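## Task

In the cooling block, leave these tube lids open, swung back until they latch or further: A3, A4, B1, B5, C4, C6, D3, D4, D6. Leave these lids closed and snapped on: A1, A2, A5, B4, B6, C1, C2, C5, D1, D2, D5. At the end each tube must sit all the way down in its own well, not propped up by a neighbouring lid. Pressing down the tab behind a hinge releases a snapped lid, which may stay lying on its tube; a lid that only lies on its tube looks closed but does not count as closed. When done, release everything and take both hands off the tubes and the block (contact with READY or its housing is fine), then press the green READY key once until it latches; the job ends when READY goes down. Do not press READY if any lid you needed to change is still wrong, since that is worse than leaving it unpressed.

## Robot and tools

Setup. Two six-joint arms, left_arm and right_arm, each with a two-finger gripper, sit on either side of a loose cooling block holding tubes with hinged lids. From the robot's side, row A is the far row and column 1 the leftmost. Block and tubes are not fastened; the block must stay flat on the mat, and nothing may be knocked off the table. Loose objects may occasionally get a brief outside push. Tiny commanded motions of a few mm may not move the hand at all.

World frame. Metres, origin on the table top between the arms, +z up, +x out over the table, left_arm on the +y side. The arm names are not image sides. Each result prints, per arm, end_effector_position (metres) and end_effector_quat_wxyz; the printed position is the point between the finger pads, about 1 cm short of the fingertips, and can be off from the truth, more so at long reach. Fingers point along the gripper's +z and close along its y. Mounting plates and the rear frame are fixed obstacles; a "too close" message counts each plate and its half of the frame as part of that arm.

The row. Every motion command uses one row of 14 numbers covering both arms, even if one arm stays still: left_arm waist, shoulder, elbow, wrist pitch, wrist yaw, wrist roll, opening, then the same seven for right_arm. Joint values are absolute target angles in radians (the same numbers the Joint positions line shows), not offsets. Stated ranges: waist -2.880 to 2.880, shoulder 0.000 to 3.142, elbow 0.000 to 3.019, wrist pitch -1.693 to 1.571, wrist yaw -1.571 to 1.571, wrist roll -2.094 to 2.094. Real ends may differ by up to 0.019 rad; a target more than 0.019 past a stated end and beyond the current angle is refused; one past the real end is clipped there and may produce "joint sent to its limit". Opening is a unitless absolute value from -1 (closed) to +1 (fully open, 0.094 m pad gap).

execute_actions(actions): a list of actions, each a table of up to 15 rows; each row lasts one 1/30 s step and the last row is held to fill 15 steps. An empty list just returns state and images. Per step, each joint's target is kept within a lead of its measured angle (waist 0.264, shoulder 0.32, elbow 0.276, wrist pitch 0.33, wrist yaw 0.186, wrist roll 0.522 rad), and targets placing the gripper over 70 mm from where it is get scaled back, so big changes need several actions; resend the remainder. To keep a joint still, resend its "Joint targets" value.

move(target, speed, blocking): target is one 14-number row of absolute angles and openings. All joints travel in step, same fraction done, so hands trace curves; duration 0.5 to 10 s, cut off at 10 s. speed is rad/s for the joint with farthest to travel, 0.01 to 2, default 0.5. Moves do not avoid obstacles or the other arm. Finger values are applied at the start. blocking=false returns after 0.5 s while motion continues; then only wait or stop are accepted until a result shows it ended. The extra "move:" line reports the ending (done, off_target, moving, held, fault), limits=held or limits=none, and each arm's joint farthest from target.

wait(seconds): 0 to 10; holds the last command and lets a running move continue. stop(): brakes a running move, needing room; fingers keep moving. zoom_image(camera, region): camera is cam_head_left, cam_head_right, cam_left_wrist or cam_right_wrist; region is [x0, y0, x1, y1] pixels from the top-left, at most 504 by 504. finished_scene(scene): ends the given scene irrevocably after the last command is held.

Results. Joint positions and Joint velocities list per arm the six joints (rad, rad/s) then pad gap (m, m/s). Joint targets shows what joints are being driven to now. grip_measured gives finger opening on the command scale, each gripper biased by up to about 1 mm. To hold something, command roughly 0.03 below grip_measured; less squeezes more gently. "joint command not followed" means a clearance check altered targets. Torques are raw drive outputs with offsets and noise. MOTOR HOT appears from 85 °C; at 100 °C an OVER-TEMPERATURE FAULT drops that arm. FAULT lines mark stops. Camera calibration (K, distortion, T_world_to_cam) is given per camera; head cameras are 896x504 pinhole, wrist cameras 616x616 fisheye.

Caution. Faster moves and targets set deeper past contact press harder; avoid slams, hard pushes, drops, arm-on-arm contact, tipping the block, lifting tubes out of wells, and any object leaving the table. Finish by releasing, clearing both hands, and pressing READY only when every lid is correct.

Each tool is called as name(argument=value, ...), one argument or row to a line, values as JSON.

## Session

execute_actions(
  actions=[],
)

Scene clock: 0.00 s.
left_arm: end_effector_position=(+0.2786, +0.3963, +0.2830) grip_measured=+1.000 end_effector_quat_wxyz=(+0.085, -0.385, +0.915, +0.090) | right_arm: end_effector_position=(+0.4749, -0.2974, +0.1950) grip_measured=+1.000 end_effector_quat_wxyz=(-0.087, +0.614, -0.576, +0.532)
Joint names: [waist, shoulder, elbow, wrist pitch, wrist yaw, wrist roll]
Joint positions: left_arm=[ 0.122  0.884  0.782 -1.267 -0.329 -0.808  0.094] | right_arm=[ 0.337  1.518  0.535  0.582  0.75  -2.003  0.094]
Joint velocities: left_arm=[-0.005 -0.005 -0.002  0.002 -0.051  0.007  0.   ] | right_arm=[-0.005  0.005  0.012  0.017  0.022 -0.007  0.   ]
Joint torques (N m, as the arm reports them, + toward a larger angle): no reading
Motor temperatures (°C, as the motors report them): left_arm=[22 27 23 24 23 22] | right_arm=[23 25 30 23 24 23]
Joint targets: left_arm=[0.122 0.882 0.811 -1.265 -0.329 -0.808] | right_arm=[0.336 1.519 0.552 0.586 0.750 -2.003]
camera_calibration (this result's frames):
cam_left_wrist: T_world_to_cam=[[0.721515, -0.684773, -0.102479, 0.102512], [-0.598943, -0.691515, 0.403825, 0.331778], [-0.347394, -0.229986, -0.909079, 0.571158], [0, 0, 0, 1]] pos_world=[0.323169, 0.430985, 0.395753]
cam_right_wrist: T_world_to_cam=[[0.620136, 0.319865, 0.716323, -0.338312], [-0.627025, -0.346649, 0.69762, 0.0643258], [0.471457, -0.881772, -0.014406, -0.36198], [0, 0, 0, 1]] pos_world=[0.420791, -0.188671, 0.192251]

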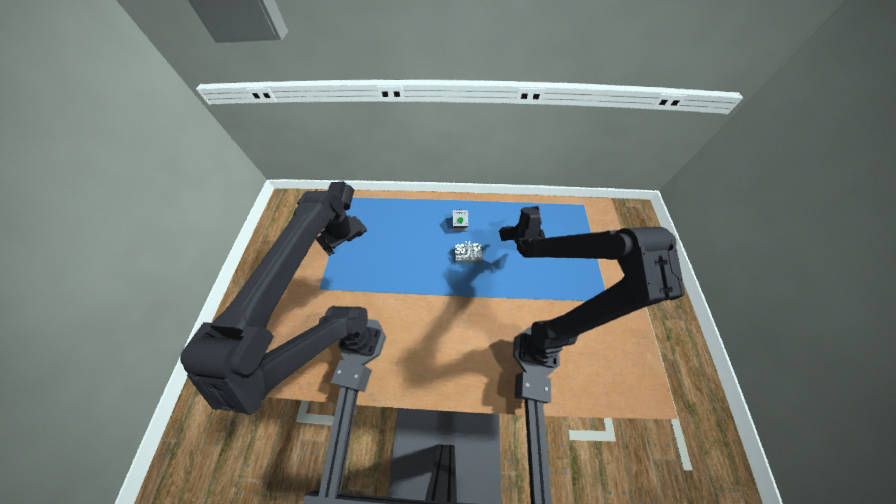

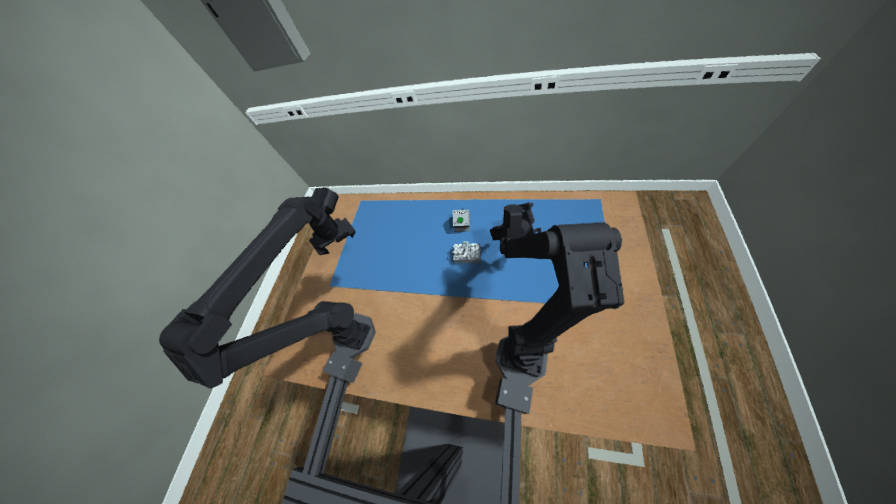

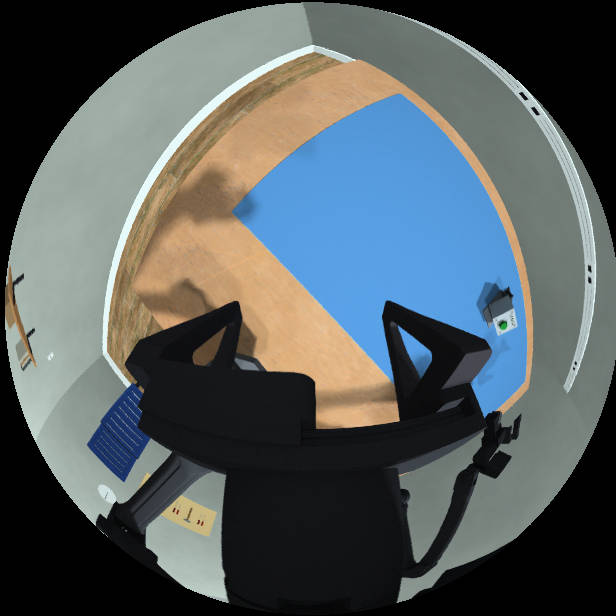

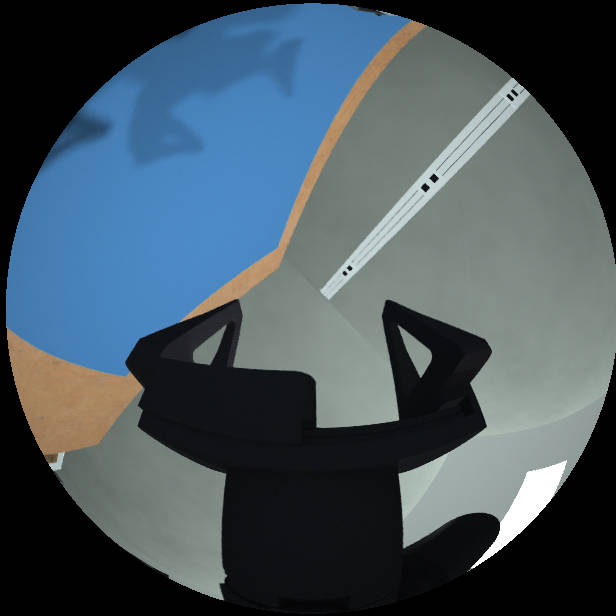

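zoom_image(
  camera="cam_head_left",
  region=[440, 200, 510, 275],
)

Region (440, 200, 510, 275) of cam_head_left's 896x504 image, scaled by 6.720, with more detail than that image has; it fills the left 470 columns of this view, and the rest is white.

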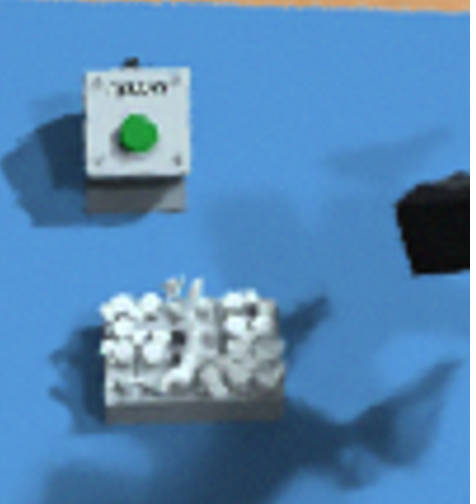

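move(
  target=[-0.052,2.07,0.76,0.37,1.0965,1.05,1.0,0.452,1.755,1.04,-0.86,-0.19,-1.28,1.0],
  speed=0.8,
)

Scene clock: 24.37 s.
left_arm: end_effector_position=(+0.3951, +0.0874, +0.0354) grip_measured=+1.000 end_effector_quat_wxyz=(+0.428, +0.559, +0.581, -0.409) | right_arm: end_effector_position=(+0.3909, -0.1014, +0.1000) grip_measured=+1.000 end_effector_quat_wxyz=(-0.051, +0.695, -0.699, -0.160)
Joint names: [waist, shoulder, elbow, wrist pitch, wrist yaw, wrist roll]
Joint positions: left_arm=[-0.045  2.067  0.762  0.348  1.091  1.038  0.094] | right_arm=[ 0.438  1.741  0.998 -0.844 -0.187 -1.289  0.094]
Joint velocities: left_arm=[-0.005 -0.005 -0.007 -0.017 -0.051  0.007  0.   ] | right_arm=[-0.005 -0.034  0.007 -0.007  0.037 -0.007  0.   ]
Joint torques (N m, as the arm reports them, + toward a larger angle): left_arm=[ -3.55 -11.27   2.35   1.25   0.86   0.11] | right_arm=[  3.58 -12.03   7.91  -0.54  -0.35  -0.05]
Motor temperatures (°C, as the motors report them): left_arm=[22 27 26 24 23 22] | right_arm=[23 25 32 23 24 23]
Joint targets: left_arm=[-0.052 2.070 0.760 0.370 1.097 1.050] | right_arm=[0.452 1.755 1.040 -0.860 -0.190 -1.280]
move: off_target (left_arm, right_arm); limits=none; left_arm: farthest joint: the wrist pitch, 0.022 radians from its target (1.637 radians at the start); right_arm: farthest joint: the elbow, 0.042 radians from its target (0.505 radians at the start)
camera_calibration (this result's frames):
cam_left_wrist: T_world_to_cam=[[-0.998877, -0.0473294, -0.00196254, 0.402069], [-0.0373507, 0.812408, -0.581892, -0.0304819], [0.029135, -0.581166, -0.813264, 0.193968], [0, 0, 0, 1]] pos_world=[0.394828, 0.156521, 0.140799]
cam_right_wrist: T_world_to_cam=[[0.987327, 0.0194197, -0.157508, -0.367508], [0.0692573, -0.945714, 0.317534, -0.149075], [-0.142791, -0.324419, -0.935074, 0.237732], [0, 0, 0, 1]] pos_world=[0.407121, -0.0567207, 0.211748]

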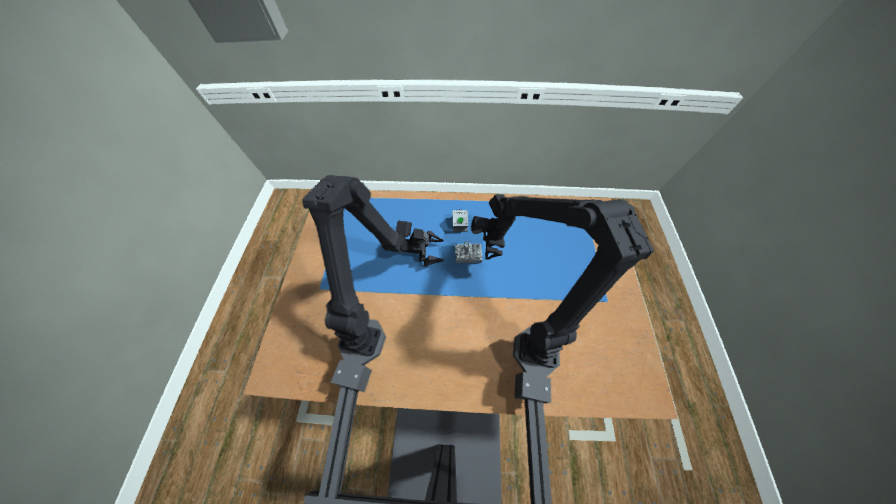

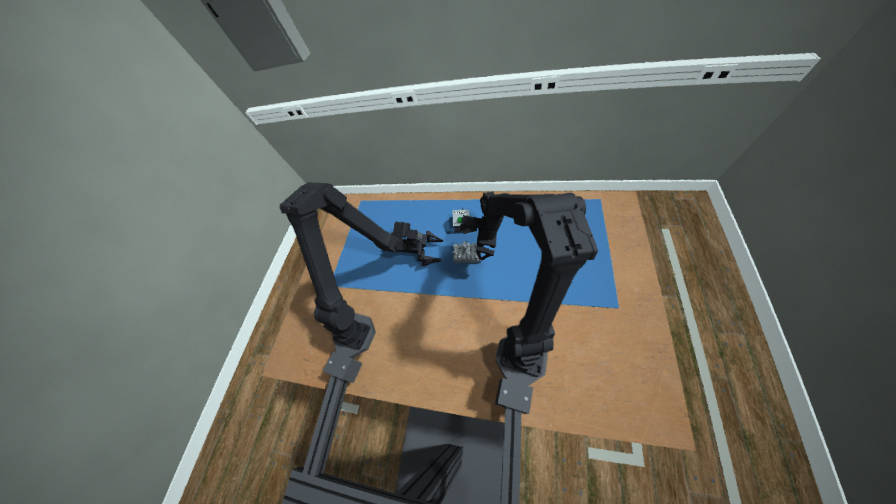

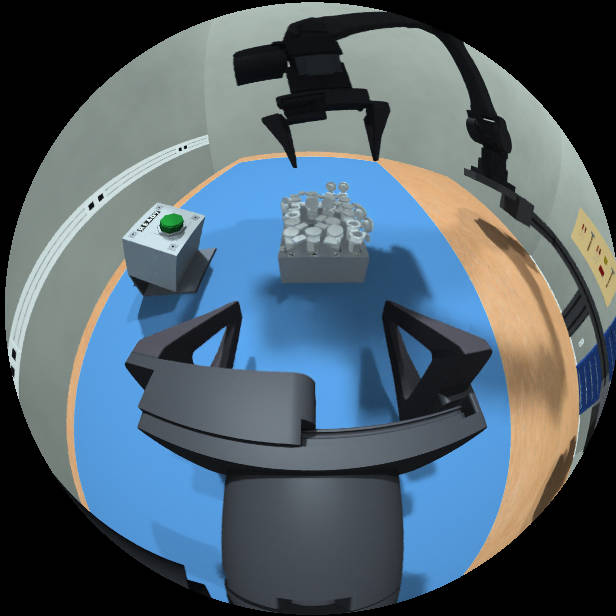

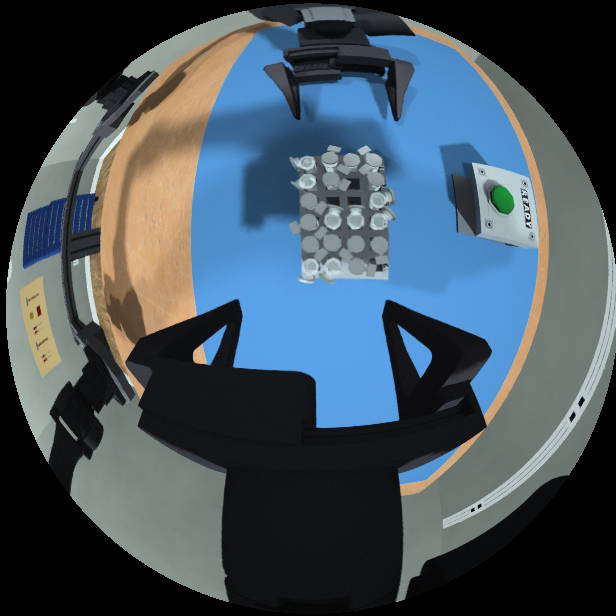

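zoom_image(
  camera="cam_right_wrist",
  region=[270, 135, 420, 295],
)

zoom_image(
  camera="cam_left_wrist",
  region=[260, 170, 390, 295],
)

Region (270, 135, 420, 295) of cam_right_wrist's 616x616 image, scaled by 3.150, with more detail than that image has; it fills the left 472 columns of this view, and the rest is white.

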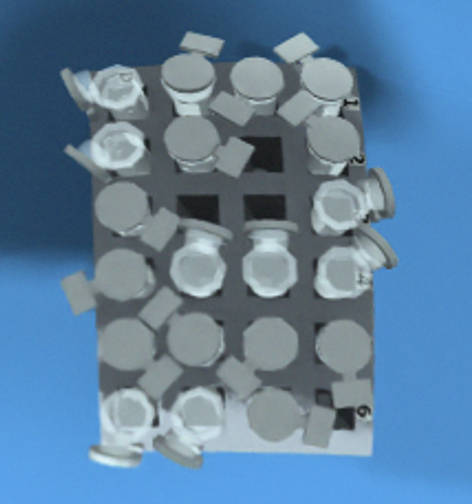

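Region (260, 170, 390, 295) of cam_left_wrist's 616x616 image, scaled by 3.877, with more detail than that image has; it fills the top 485 rows of this view, and the rest is white.

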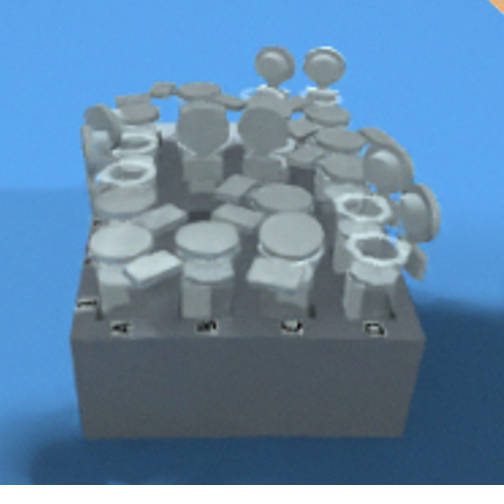

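move(
  target=[-0.108,2.138,0.75,0.55,1.05,0.91,1.0,0.452,1.755,1.04,-0.86,-0.19,-1.28,1.0],
  speed=0.25,
)

Scene clock: 75.07 s.
left_arm: end_effector_position=(+0.3917, +0.0643, +0.0257) grip_measured=+1.000 end_effector_quat_wxyz=(+0.437, +0.555, +0.581, -0.404) | right_arm: end_effector_position=(+0.3909, -0.1014, +0.1000) grip_measured=+1.000 end_effector_quat_wxyz=(-0.051, +0.695, -0.700, -0.160)
Joint names: [waist, shoulder, elbow, wrist pitch, wrist yaw, wrist roll]
Joint positions: left_arm=[-0.099  2.122  0.756  0.528  1.054  0.922  0.094] | right_arm=[ 0.438  1.741  0.998 -0.844 -0.187 -1.289  0.094]
Joint velocities: left_arm=[-0.015 -0.005  0.002  0.002 -0.022  0.051  0.   ] | right_arm=[-0.005  0.005  0.017 -0.012 -0.051 -0.066  0.   ]
Joint torques (N m, as the arm reports them, + toward a larger angle): left_arm=[ -3.48 -10.01   1.72   1.34   0.35  -0.12] | right_arm=[  3.52 -12.2    7.84  -0.66  -0.38   0.02]
Motor temperatures (°C, as the motors report them): left_arm=[22 28 23 24 24 22] | right_arm=[23 25 35 23 24 23]
Joint targets: left_arm=[-0.108 2.138 0.750 0.550 1.050 0.910] | right_arm=[0.452 1.755 1.040 -0.860 -0.190 -1.280]
move: off_target (left_arm, right_arm); limits=none; left_arm: farthest joint: the wrist pitch, 0.022 radians from its target (0.202 radians at the start); right_arm: farthest joint: the elbow, 0.042 radians from its target (0.042 radians at the start)
camera_calibration (this result's frames):
cam_left_wrist: T_world_to_cam=[[-0.998003, -0.0615207, -0.0143446, 0.398422], [-0.0413221, 0.807527, -0.588381, -0.0154384], [0.0477813, -0.586613, -0.808457, 0.165742], [0, 0, 0, 1]] pos_world=[0.389069, 0.134205, 0.130627]
cam_right_wrist: T_world_to_cam=[[0.987316, 0.0190551, -0.15762, -0.367529], [0.0689524, -0.945721, 0.317581, -0.148961], [-0.143013, -0.324421, -0.935039, 0.237815], [0, 0, 0, 1]] pos_world=[0.407149, -0.0567202, 0.211744]

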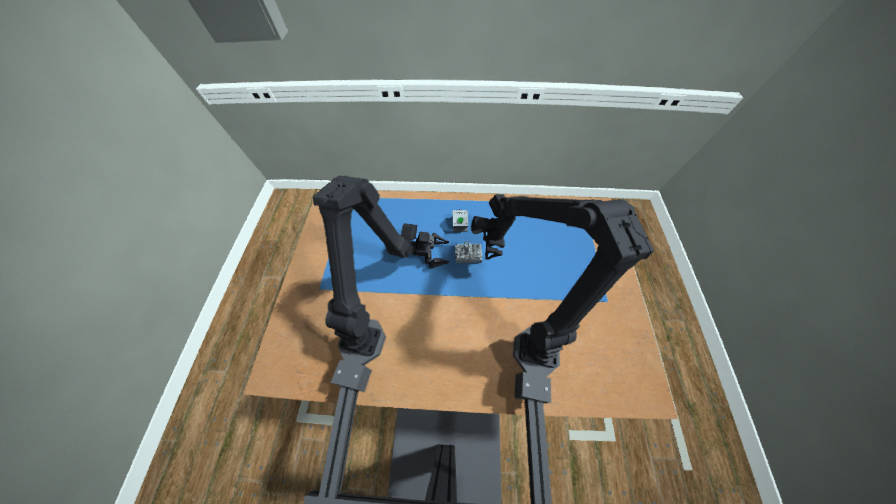

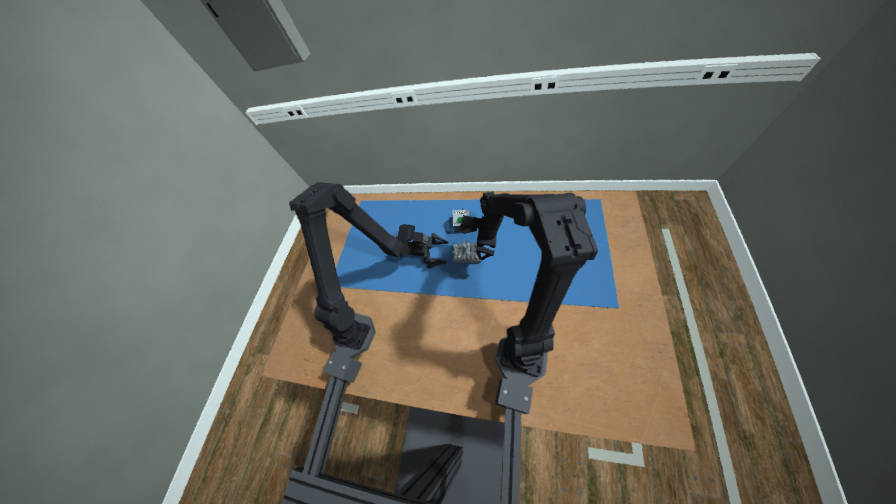

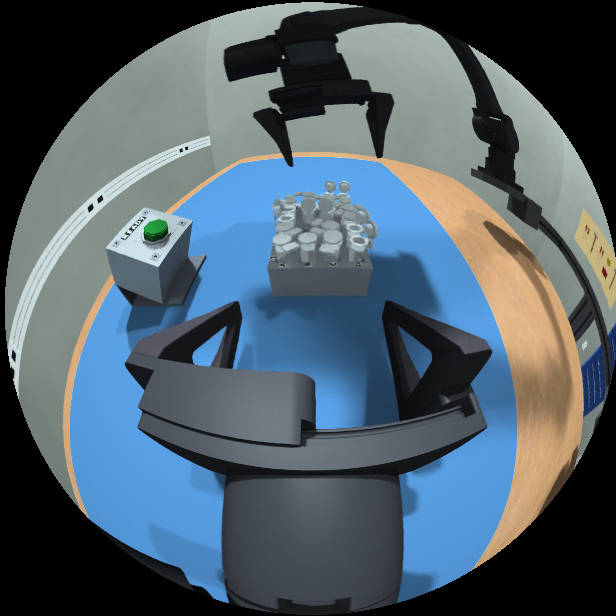

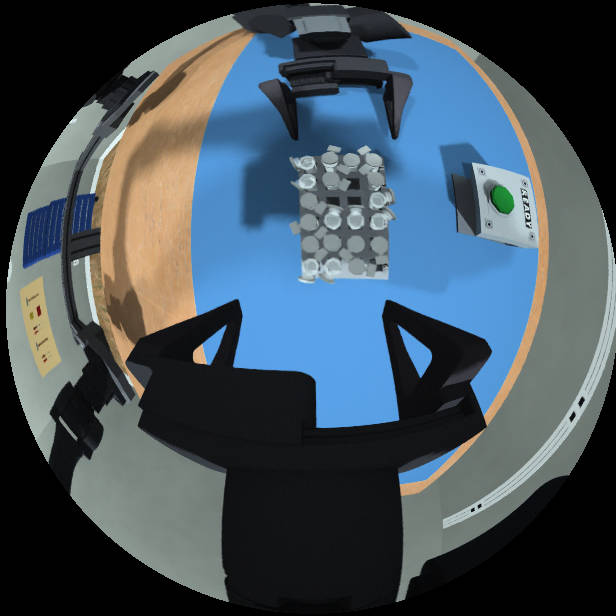

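execute_actions(
  actions=[
    [[-0.108,2.141,0.76,0.55,1.05,0.91,1.0,0.452,1.755,1.04,-0.86,-0.19,-1.28,1.0],[-0.108,2.144,0.77,0.55,1.05,0.91,1.0,0.452,1.755,1.04,-0.86,-0.19,-1.28,1.0],[-0.108,2.147,0.775,0.55,1.05,0.91,1.0,0.452,1.755,1.04,-0.86,-0.19,-1.28,1.0],[-0.108,2.15,0.78,0.55,1.05,0.91,1.0,0.452,1.755,1.04,-0.86,-0.19,-1.28,1.0],[-0.108,2.153,0.783,0.55,1.05,0.91,1.0,0.452,1.755,1.04,-0.86,-0.19,-1.28,1.0],[-0.112,2.155,0.785,0.554,1.047,0.905,1.0,0.452,1.755,1.04,-0.86,-0.19,-1.28,1.0],[-0.116,2.157,0.787,0.559,1.045,0.90,1.0,0.452,1.755,1.04,-0.86,-0.19,-1.28,1.0],[-0.12,2.158,0.788,0.563,1.042,0.894,1.0,0.452,1.755,1.04,-0.86,-0.19,-1.28,1.0],[-0.124,2.16,0.789,0.568,1.039,0.889,1.0,0.452,1.755,1.04,-0.86,-0.19,-1.28,1.0],[-0.128,2.161,0.79,0.572,1.036,0.883,1.0,0.452,1.755,1.04,-0.86,-0.19,-1.28,1.0],[-0.132,2.163,0.792,0.577,1.034,0.878,1.0,0.452,1.755,1.04,-0.86,-0.19,-1.28,1.0],[-0.136,2.164,0.793,0.582,1.031,0.872,1.0,0.452,1.755,1.04,-0.86,-0.19,-1.28,1.0],[-0.14,2.166,0.795,0.587,1.028,0.867,1.0,0.452,1.755,1.04,-0.86,-0.19,-1.28,1.0],[-0.144,2.167,0.796,0.591,1.025,0.862,1.0,0.452,1.755,1.04,-0.86,-0.19,-1.28,1.0],[-0.148,2.169,0.798,0.596,1.022,0.856,1.0,0.452,1.755,1.04,-0.86,-0.19,-1.28,1.0]],
    [[-0.148,2.169,0.798,0.596,1.022,0.856,1.0,0.452,1.755,1.04,-0.86,-0.19,-1.28,1.0]],
  ],
)

Scene clock: 88.70 s.
left_arm: end_effector_position=(+0.3929, +0.0442, +0.0209) grip_measured=+1.000 end_effector_quat_wxyz=(+0.434, +0.557, +0.581, -0.406) | right_arm: end_effector_position=(+0.3909, -0.1014, +0.1000) grip_measured=+1.000 end_effector_quat_wxyz=(-0.051, +0.695, -0.700, -0.160)
Joint names: [waist, shoulder, elbow, wrist pitch, wrist yaw, wrist roll]
Joint positions: left_arm=[-0.144  2.151  0.78   0.573  1.026  0.868  0.094] | right_arm=[ 0.438  1.741  0.998 -0.844 -0.187 -1.289  0.094]
Joint velocities: left_arm=[-0.005 -0.005 -0.007 -0.002 -0.037 -0.037  0.   ] | right_arm=[-0.024 -0.015  0.012  0.007 -0.022 -0.022  0.   ]
Joint torques (N m, as the arm reports them, + toward a larger angle): left_arm=[ -3.32 -10.16   4.16   1.44   0.33  -0.1 ] | right_arm=[  3.01 -12.17   7.99  -0.53  -0.41  -0.02]
Motor temperatures (°C, as the motors report them): left_arm=[22 28 23 24 24 22] | right_arm=[23 25 35 23 24 23]
Joint targets: left_arm=[-0.148 2.169 0.798 0.596 1.022 0.856] | right_arm=[0.452 1.755 1.040 -0.860 -0.190 -1.280]
camera_calibration (this result's frames):
cam_left_wrist: T_world_to_cam=[[-0.998417, -0.0554529, -0.00941213, 0.398147], [-0.0394231, 0.809284, -0.586094, -0.00283255], [0.0401177, -0.584795, -0.810189, 0.15298], [0, 0, 0, 1]] pos_world=[0.391268, 0.113833, 0.12603]
cam_right_wrist: T_world_to_cam=[[0.987316, 0.0190551, -0.15762, -0.367529], [0.0689524, -0.945721, 0.317581, -0.148961], [-0.143013, -0.324421, -0.935039, 0.237815], [0, 0, 0, 1]] pos_world=[0.407149, -0.0567202, 0.211744]

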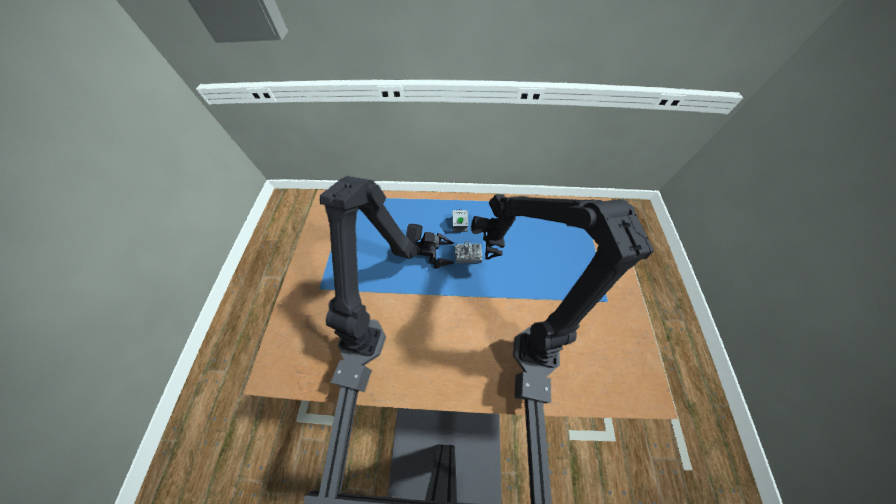

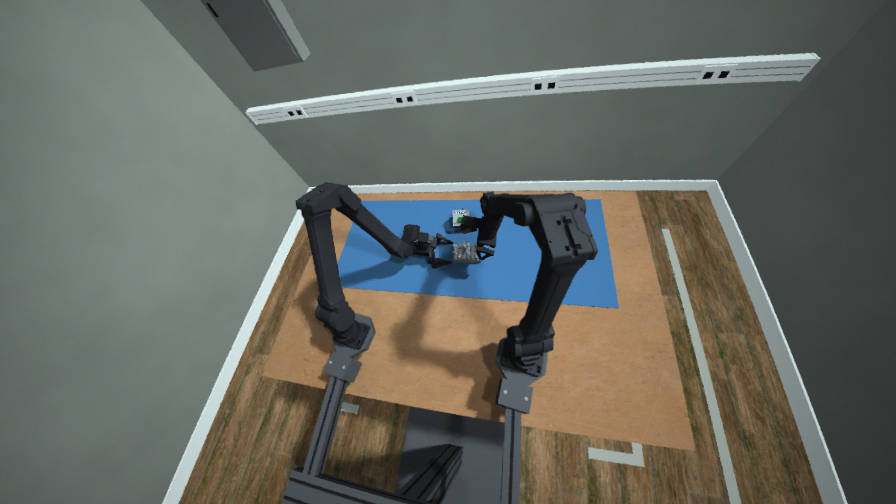

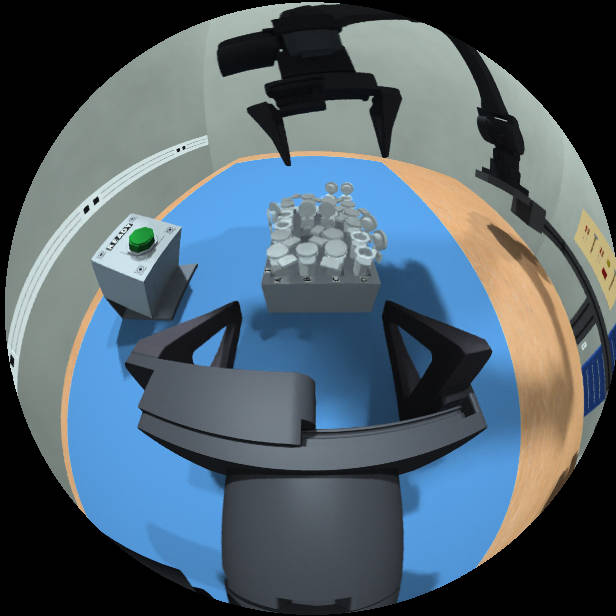

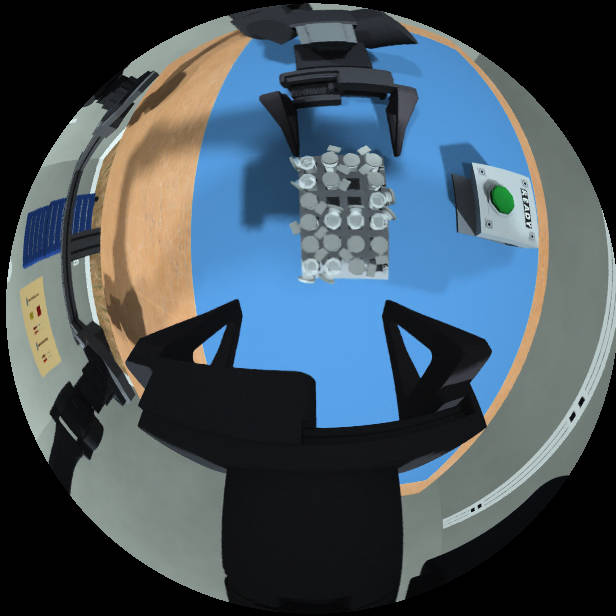

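execute_actions(
  actions=[
    [[-0.152,2.172,0.798,0.601,1.019,0.85,1.0,0.452,1.755,1.04,-0.86,-0.19,-1.28,1.0],[-0.156,2.174,0.798,0.606,1.016,0.844,1.0,0.452,1.755,1.04,-0.86,-0.19,-1.28,1.0],[-0.16,2.176,0.798,0.611,1.013,0.838,1.0,0.452,1.755,1.04,-0.86,-0.19,-1.28,1.0],[-0.164,2.178,0.798,0.617,1.01,0.832,1.0,0.452,1.755,1.04,-0.86,-0.19,-1.28,1.0],[-0.168,2.18,0.798,0.622,1.007,0.826,1.0,0.452,1.755,1.04,-0.86,-0.19,-1.28,1.0],[-0.172,2.182,0.798,0.627,1.004,0.82,1.0,0.452,1.755,1.04,-0.86,-0.19,-1.28,1.0],[-0.176,2.183,0.798,0.632,1.001,0.814,1.0,0.452,1.755,1.04,-0.86,-0.19,-1.28,1.0],[-0.18,2.185,0.798,0.637,0.999,0.809,1.0,0.452,1.755,1.04,-0.86,-0.19,-1.28,1.0],[-0.184,2.186,0.798,0.642,0.996,0.804,1.0,0.452,1.755,1.04,-0.86,-0.19,-1.28,1.0],[-0.188,2.188,0.798,0.647,0.993,0.799,1.0,0.452,1.755,1.04,-0.86,-0.19,-1.28,1.0],[-0.192,2.189,0.8,0.652,0.99,0.793,1.0,0.452,1.755,1.04,-0.86,-0.19,-1.28,1.0],[-0.196,2.191,0.801,0.658,0.987,0.788,1.0,0.452,1.755,1.04,-0.86,-0.19,-1.28,1.0],[-0.2,2.192,0.802,0.663,0.984,0.782,1.0,0.452,1.755,1.04,-0.86,-0.19,-1.28,1.0],[-0.204,2.194,0.804,0.668,0.982,0.777,1.0,0.452,1.755,1.04,-0.86,-0.19,-1.28,1.0],[-0.208,2.195,0.805,0.673,0.979,0.772,1.0,0.452,1.755,1.04,-0.86,-0.19,-1.28,1.0]],
    [[-0.212,2.196,0.806,0.679,0.976,0.766,1.0,0.452,1.755,1.04,-0.86,-0.19,-1.28,1.0],[-0.217,2.198,0.808,0.685,0.973,0.76,1.0,0.452,1.755,1.04,-0.86,-0.19,-1.28,1.0]],
  ],
)

Scene clock: 101.73 s.
left_arm: end_effector_position=(+0.3870, +0.0160, +0.0183) grip_measured=+1.000 end_effector_quat_wxyz=(+0.430, +0.554, +0.584, -0.409) | right_arm: end_effector_position=(+0.3909, -0.1014, +0.1000) grip_measured=+1.000 end_effector_quat_wxyz=(-0.051, +0.695, -0.700, -0.160)
Joint names: [waist, shoulder, elbow, wrist pitch, wrist yaw, wrist roll]
Joint positions: left_arm=[-0.211  2.18   0.789  0.662  0.977  0.772  0.094] | right_arm=[ 0.438  1.741  0.998 -0.844 -0.187 -1.289  0.094]
Joint velocities: left_arm=[-0.005 -0.005 -0.007 -0.017  0.007  0.037  0.   ] | right_arm=[-0.024 -0.005 -0.022 -0.027 -0.007 -0.051  0.   ]
Joint torques (N m, as the arm reports them, + toward a larger angle): left_arm=[ -3.29 -10.53   4.12   1.53   0.3   -0.17] | right_arm=[  3.85 -11.82   8.01  -0.59  -0.38   0.05]
Motor temperatures (°C, as the motors report them): left_arm=[22 28 23 24 23 22] | right_arm=[23 25 35 23 24 23]
Joint targets: left_arm=[-0.217 2.198 0.808 0.685 0.973 0.760] | right_arm=[0.452 1.755 1.040 -0.860 -0.190 -1.280]
camera_calibration (this result's frames):
cam_left_wrist: T_world_to_cam=[[-0.99834, -0.057531, 0.00256279, 0.390444], [-0.0481613, 0.809695, -0.584872, 0.0215788], [0.0315731, -0.584024, -0.811122, 0.137884], [0, 0, 0, 1]] pos_world=[0.386482, 0.0855178, 0.123461]
cam_right_wrist: T_world_to_cam=[[0.987316, 0.0190551, -0.15762, -0.367529], [0.0689524, -0.945721, 0.317581, -0.148961], [-0.143013, -0.324421, -0.935039, 0.237815], [0, 0, 0, 1]] pos_world=[0.407149, -0.0567202, 0.211744]

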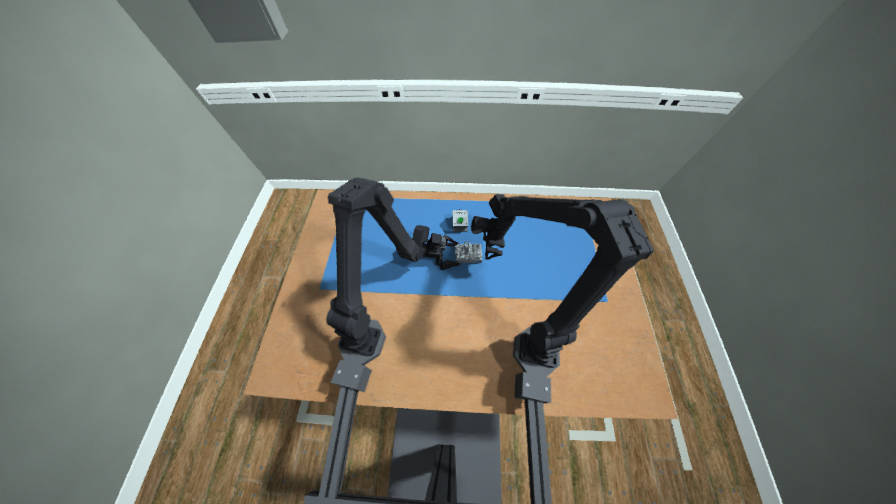

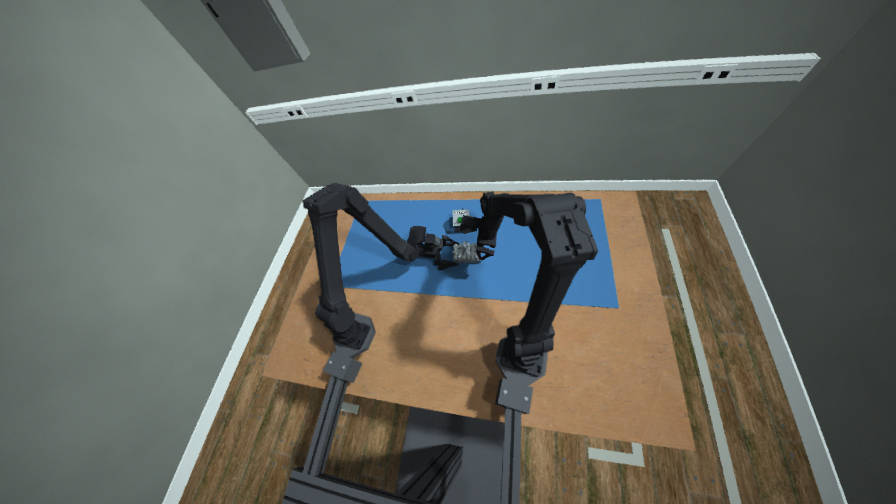

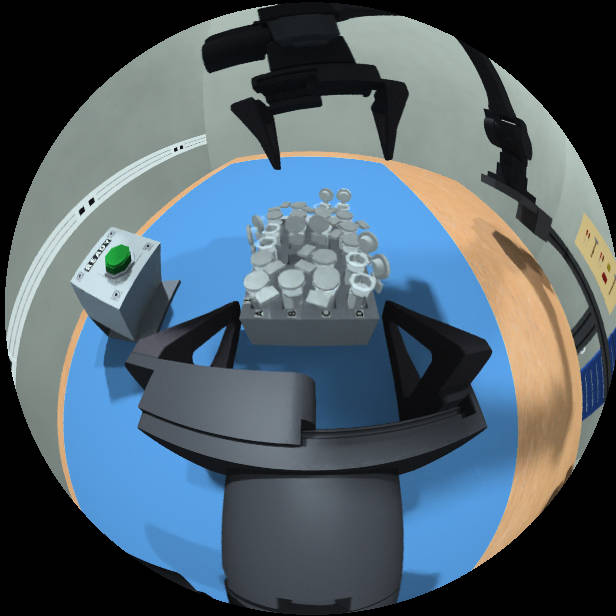

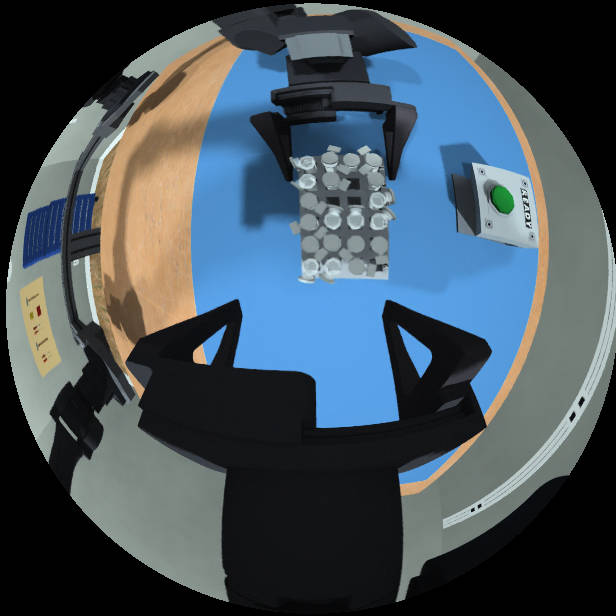

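execute_actions(
  actions=[
    [[-0.213,2.188,0.8,0.668,0.977,0.772,0.93,0.452,1.755,1.04,-0.86,-0.19,-1.28,1.0],[-0.213,2.186,0.797,0.665,0.977,0.772,0.86,0.452,1.755,1.04,-0.86,-0.19,-1.28,1.0],[-0.213,2.186,0.797,0.665,0.977,0.772,0.8,0.452,1.755,1.04,-0.86,-0.19,-1.28,1.0],[-0.213,2.186,0.797,0.665,0.977,0.772,0.75,0.452,1.755,1.04,-0.86,-0.19,-1.28,1.0],[-0.213,2.186,0.797,0.665,0.977,0.772,0.72,0.452,1.755,1.04,-0.86,-0.19,-1.28,1.0],[-0.213,2.186,0.797,0.665,0.977,0.772,0.7,0.452,1.755,1.04,-0.86,-0.19,-1.28,1.0],[-0.213,2.186,0.797,0.665,0.977,0.772,0.68,0.452,1.755,1.04,-0.86,-0.19,-1.28,1.0],[-0.213,2.186,0.797,0.665,0.977,0.772,0.66,0.452,1.755,1.04,-0.86,-0.19,-1.28,1.0],[-0.213,2.186,0.797,0.665,0.977,0.772,0.645,0.452,1.755,1.04,-0.86,-0.19,-1.28,1.0],[-0.213,2.186,0.797,0.665,0.977,0.772,0.63,0.452,1.755,1.04,-0.86,-0.19,-1.28,1.0],[-0.213,2.186,0.797,0.665,0.977,0.772,0.615,0.452,1.755,1.04,-0.86,-0.19,-1.28,1.0],[-0.213,2.186,0.797,0.665,0.977,0.772,0.6,0.452,1.755,1.04,-0.86,-0.19,-1.28,1.0],[-0.213,2.186,0.797,0.665,0.977,0.772,0.59,0.452,1.755,1.04,-0.86,-0.19,-1.28,1.0],[-0.213,2.186,0.797,0.665,0.977,0.772,0.58,0.452,1.755,1.04,-0.86,-0.19,-1.28,1.0]],
  ],
)

zoom_image(
  camera="cam_left_wrist",
  region=[225, 175, 405, 325],
)

zoom_image(
  camera="cam_right_wrist",
  region=[270, 135, 420, 295],
)

Scene clock: 112.43 s.
left_arm: end_effector_position=(+0.3879, +0.0159, +0.0181) grip_measured=+0.595 end_effector_quat_wxyz=(+0.430, +0.554, +0.585, -0.407) | right_arm: end_effector_position=(+0.3909, -0.1014, +0.1000) grip_measured=+1.000 end_effector_quat_wxyz=(-0.051, +0.695, -0.700, -0.160)
Joint names: [waist, shoulder, elbow, wrist pitch, wrist yaw, wrist roll]
Joint positions: left_arm=[-0.211  2.18   0.791  0.662  0.974  0.771  0.075] | right_arm=[ 0.438  1.741  0.998 -0.844 -0.187 -1.289  0.094]
Joint velocities: left_arm=[-0.005 -0.005 -0.002 -0.022 -0.007 -0.081 -0.   ] | right_arm=[ 0.015  0.015  0.012  0.007  0.022 -0.11   0.   ]
Joint torques (N m, as the arm reports them, + toward a larger angle): left_arm=[ -3.21 -11.34   2.94   0.8    0.58   0.01] | right_arm=[  2.7  -13.04   8.    -0.65  -0.43  -0.03]
Motor temperatures (°C, as the motors report them): left_arm=[22 28 23 24 23 22] | right_arm=[23 25 35 23 24 23]
Joint targets: left_arm=[-0.213 2.186 0.797 0.665 0.977 0.772] | right_arm=[0.452 1.755 1.040 -0.860 -0.190 -1.280]
camera_calibration (this result's frames):
cam_left_wrist: T_world_to_cam=[[-0.99819, -0.0601039, 0.00196068, 0.39135], [-0.0499524, 0.810561, -0.58352, 0.0222226], [0.0334826, -0.582562, -0.812097, 0.136936], [0, 0, 0, 1]] pos_world=[0.387166, 0.0852823, 0.123405]
cam_right_wrist: T_world_to_cam=[[0.987316, 0.0190551, -0.15762, -0.367529], [0.0689524, -0.945721, 0.317581, -0.148961], [-0.143013, -0.324421, -0.935039, 0.237815], [0, 0, 0, 1]] pos_world=[0.407149, -0.0567202, 0.211744]

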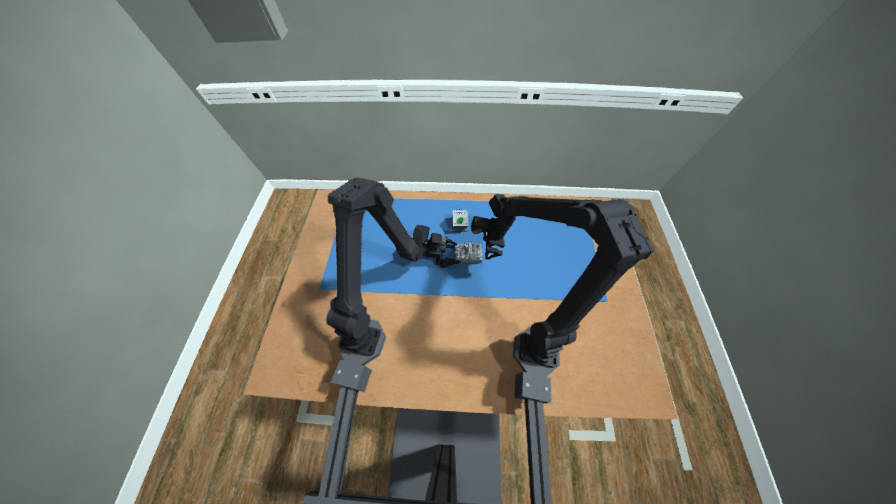

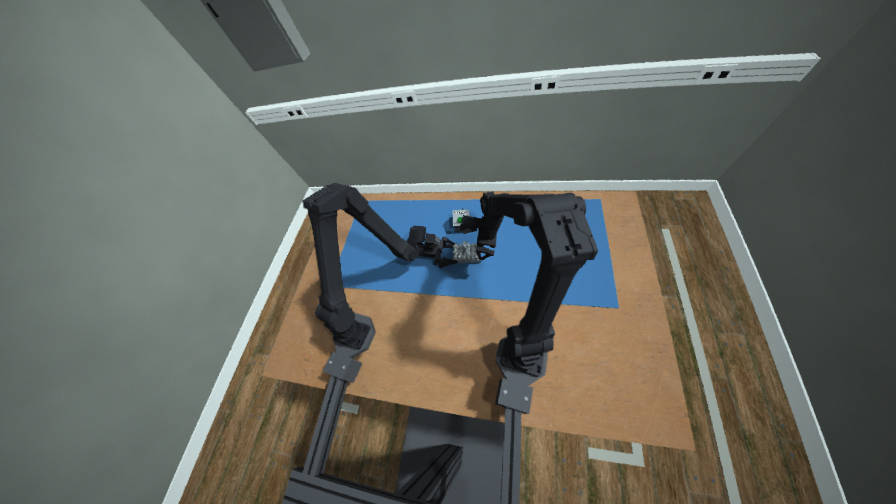

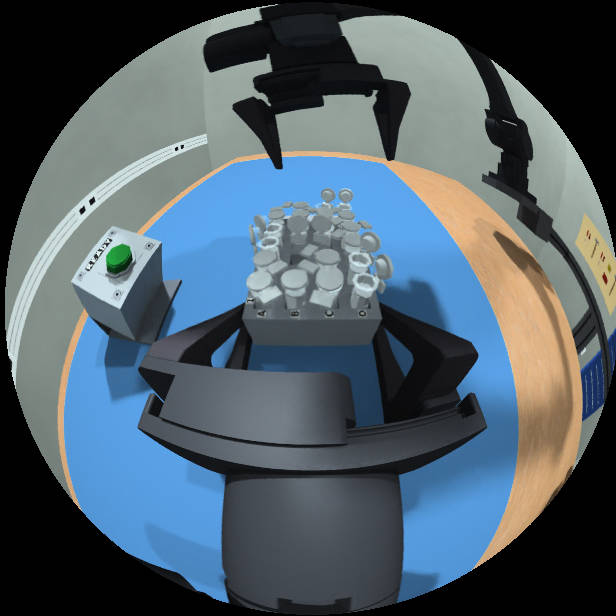

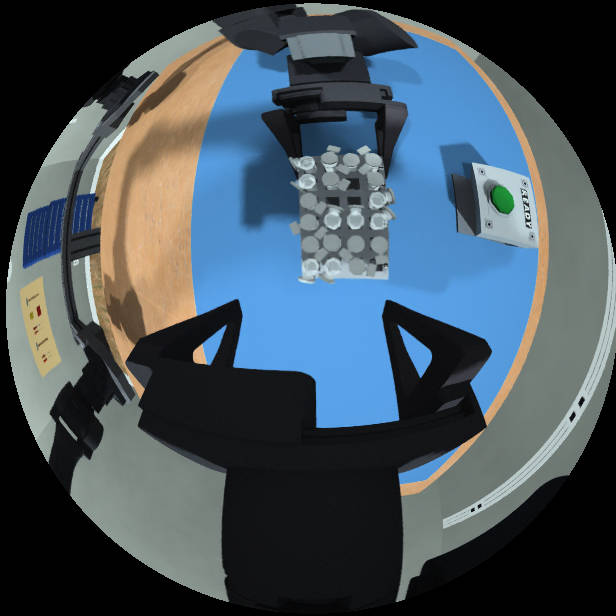

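Region (225, 175, 405, 325) of cam_left_wrist's 616x616 image, scaled by 2.800, with more detail than that image has.

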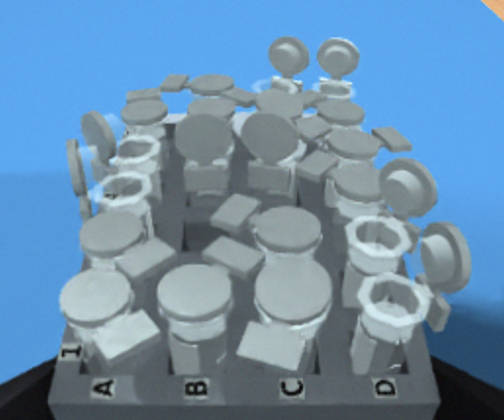

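Region (270, 135, 420, 295) of cam_right_wrist's 616x616 image, scaled by 3.150, with more detail than that image has; it fills the left 472 columns of this view, and the rest is white.

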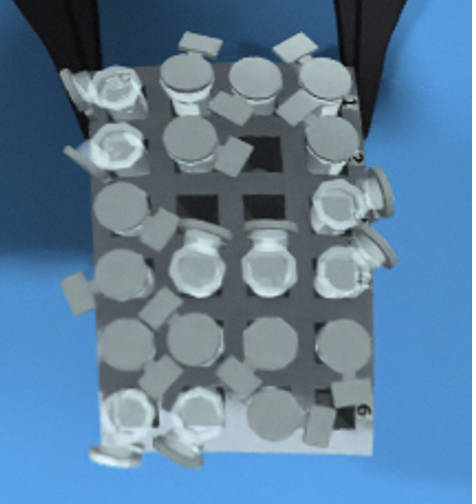

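zoom_image(
  camera="cam_left_wrist",
  region=[240, 185, 390, 260],
)

zoom_image(
  camera="cam_right_wrist",
  region=[285, 205, 400, 290],
)

zoom_image(
  camera="cam_right_wrist",
  region=[285, 140, 400, 225],
)

Region (240, 185, 390, 260) of cam_left_wrist's 616x616 image, scaled by 3.360, with more detail than that image has.

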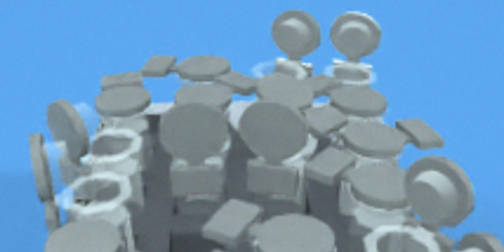

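Region (285, 205, 400, 290) of cam_right_wrist's 616x616 image, scaled by 4.383, with more detail than that image has; it fills the top 373 rows of this view, and the rest is white.

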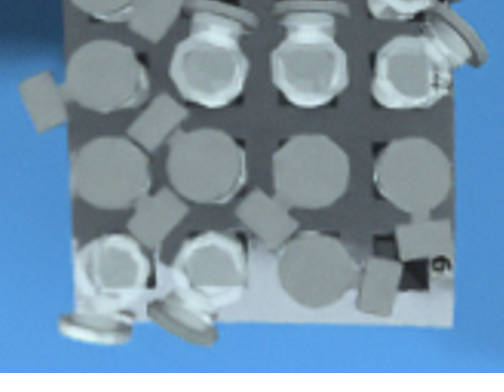

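Region (285, 140, 400, 225) of cam_right_wrist's 616x616 image, scaled by 4.383, with more detail than that image has; it fills the top 373 rows of this view, and the rest is white.

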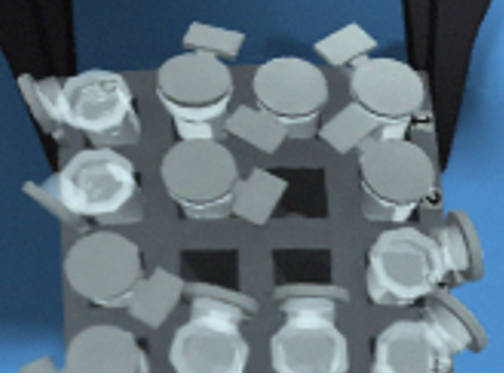

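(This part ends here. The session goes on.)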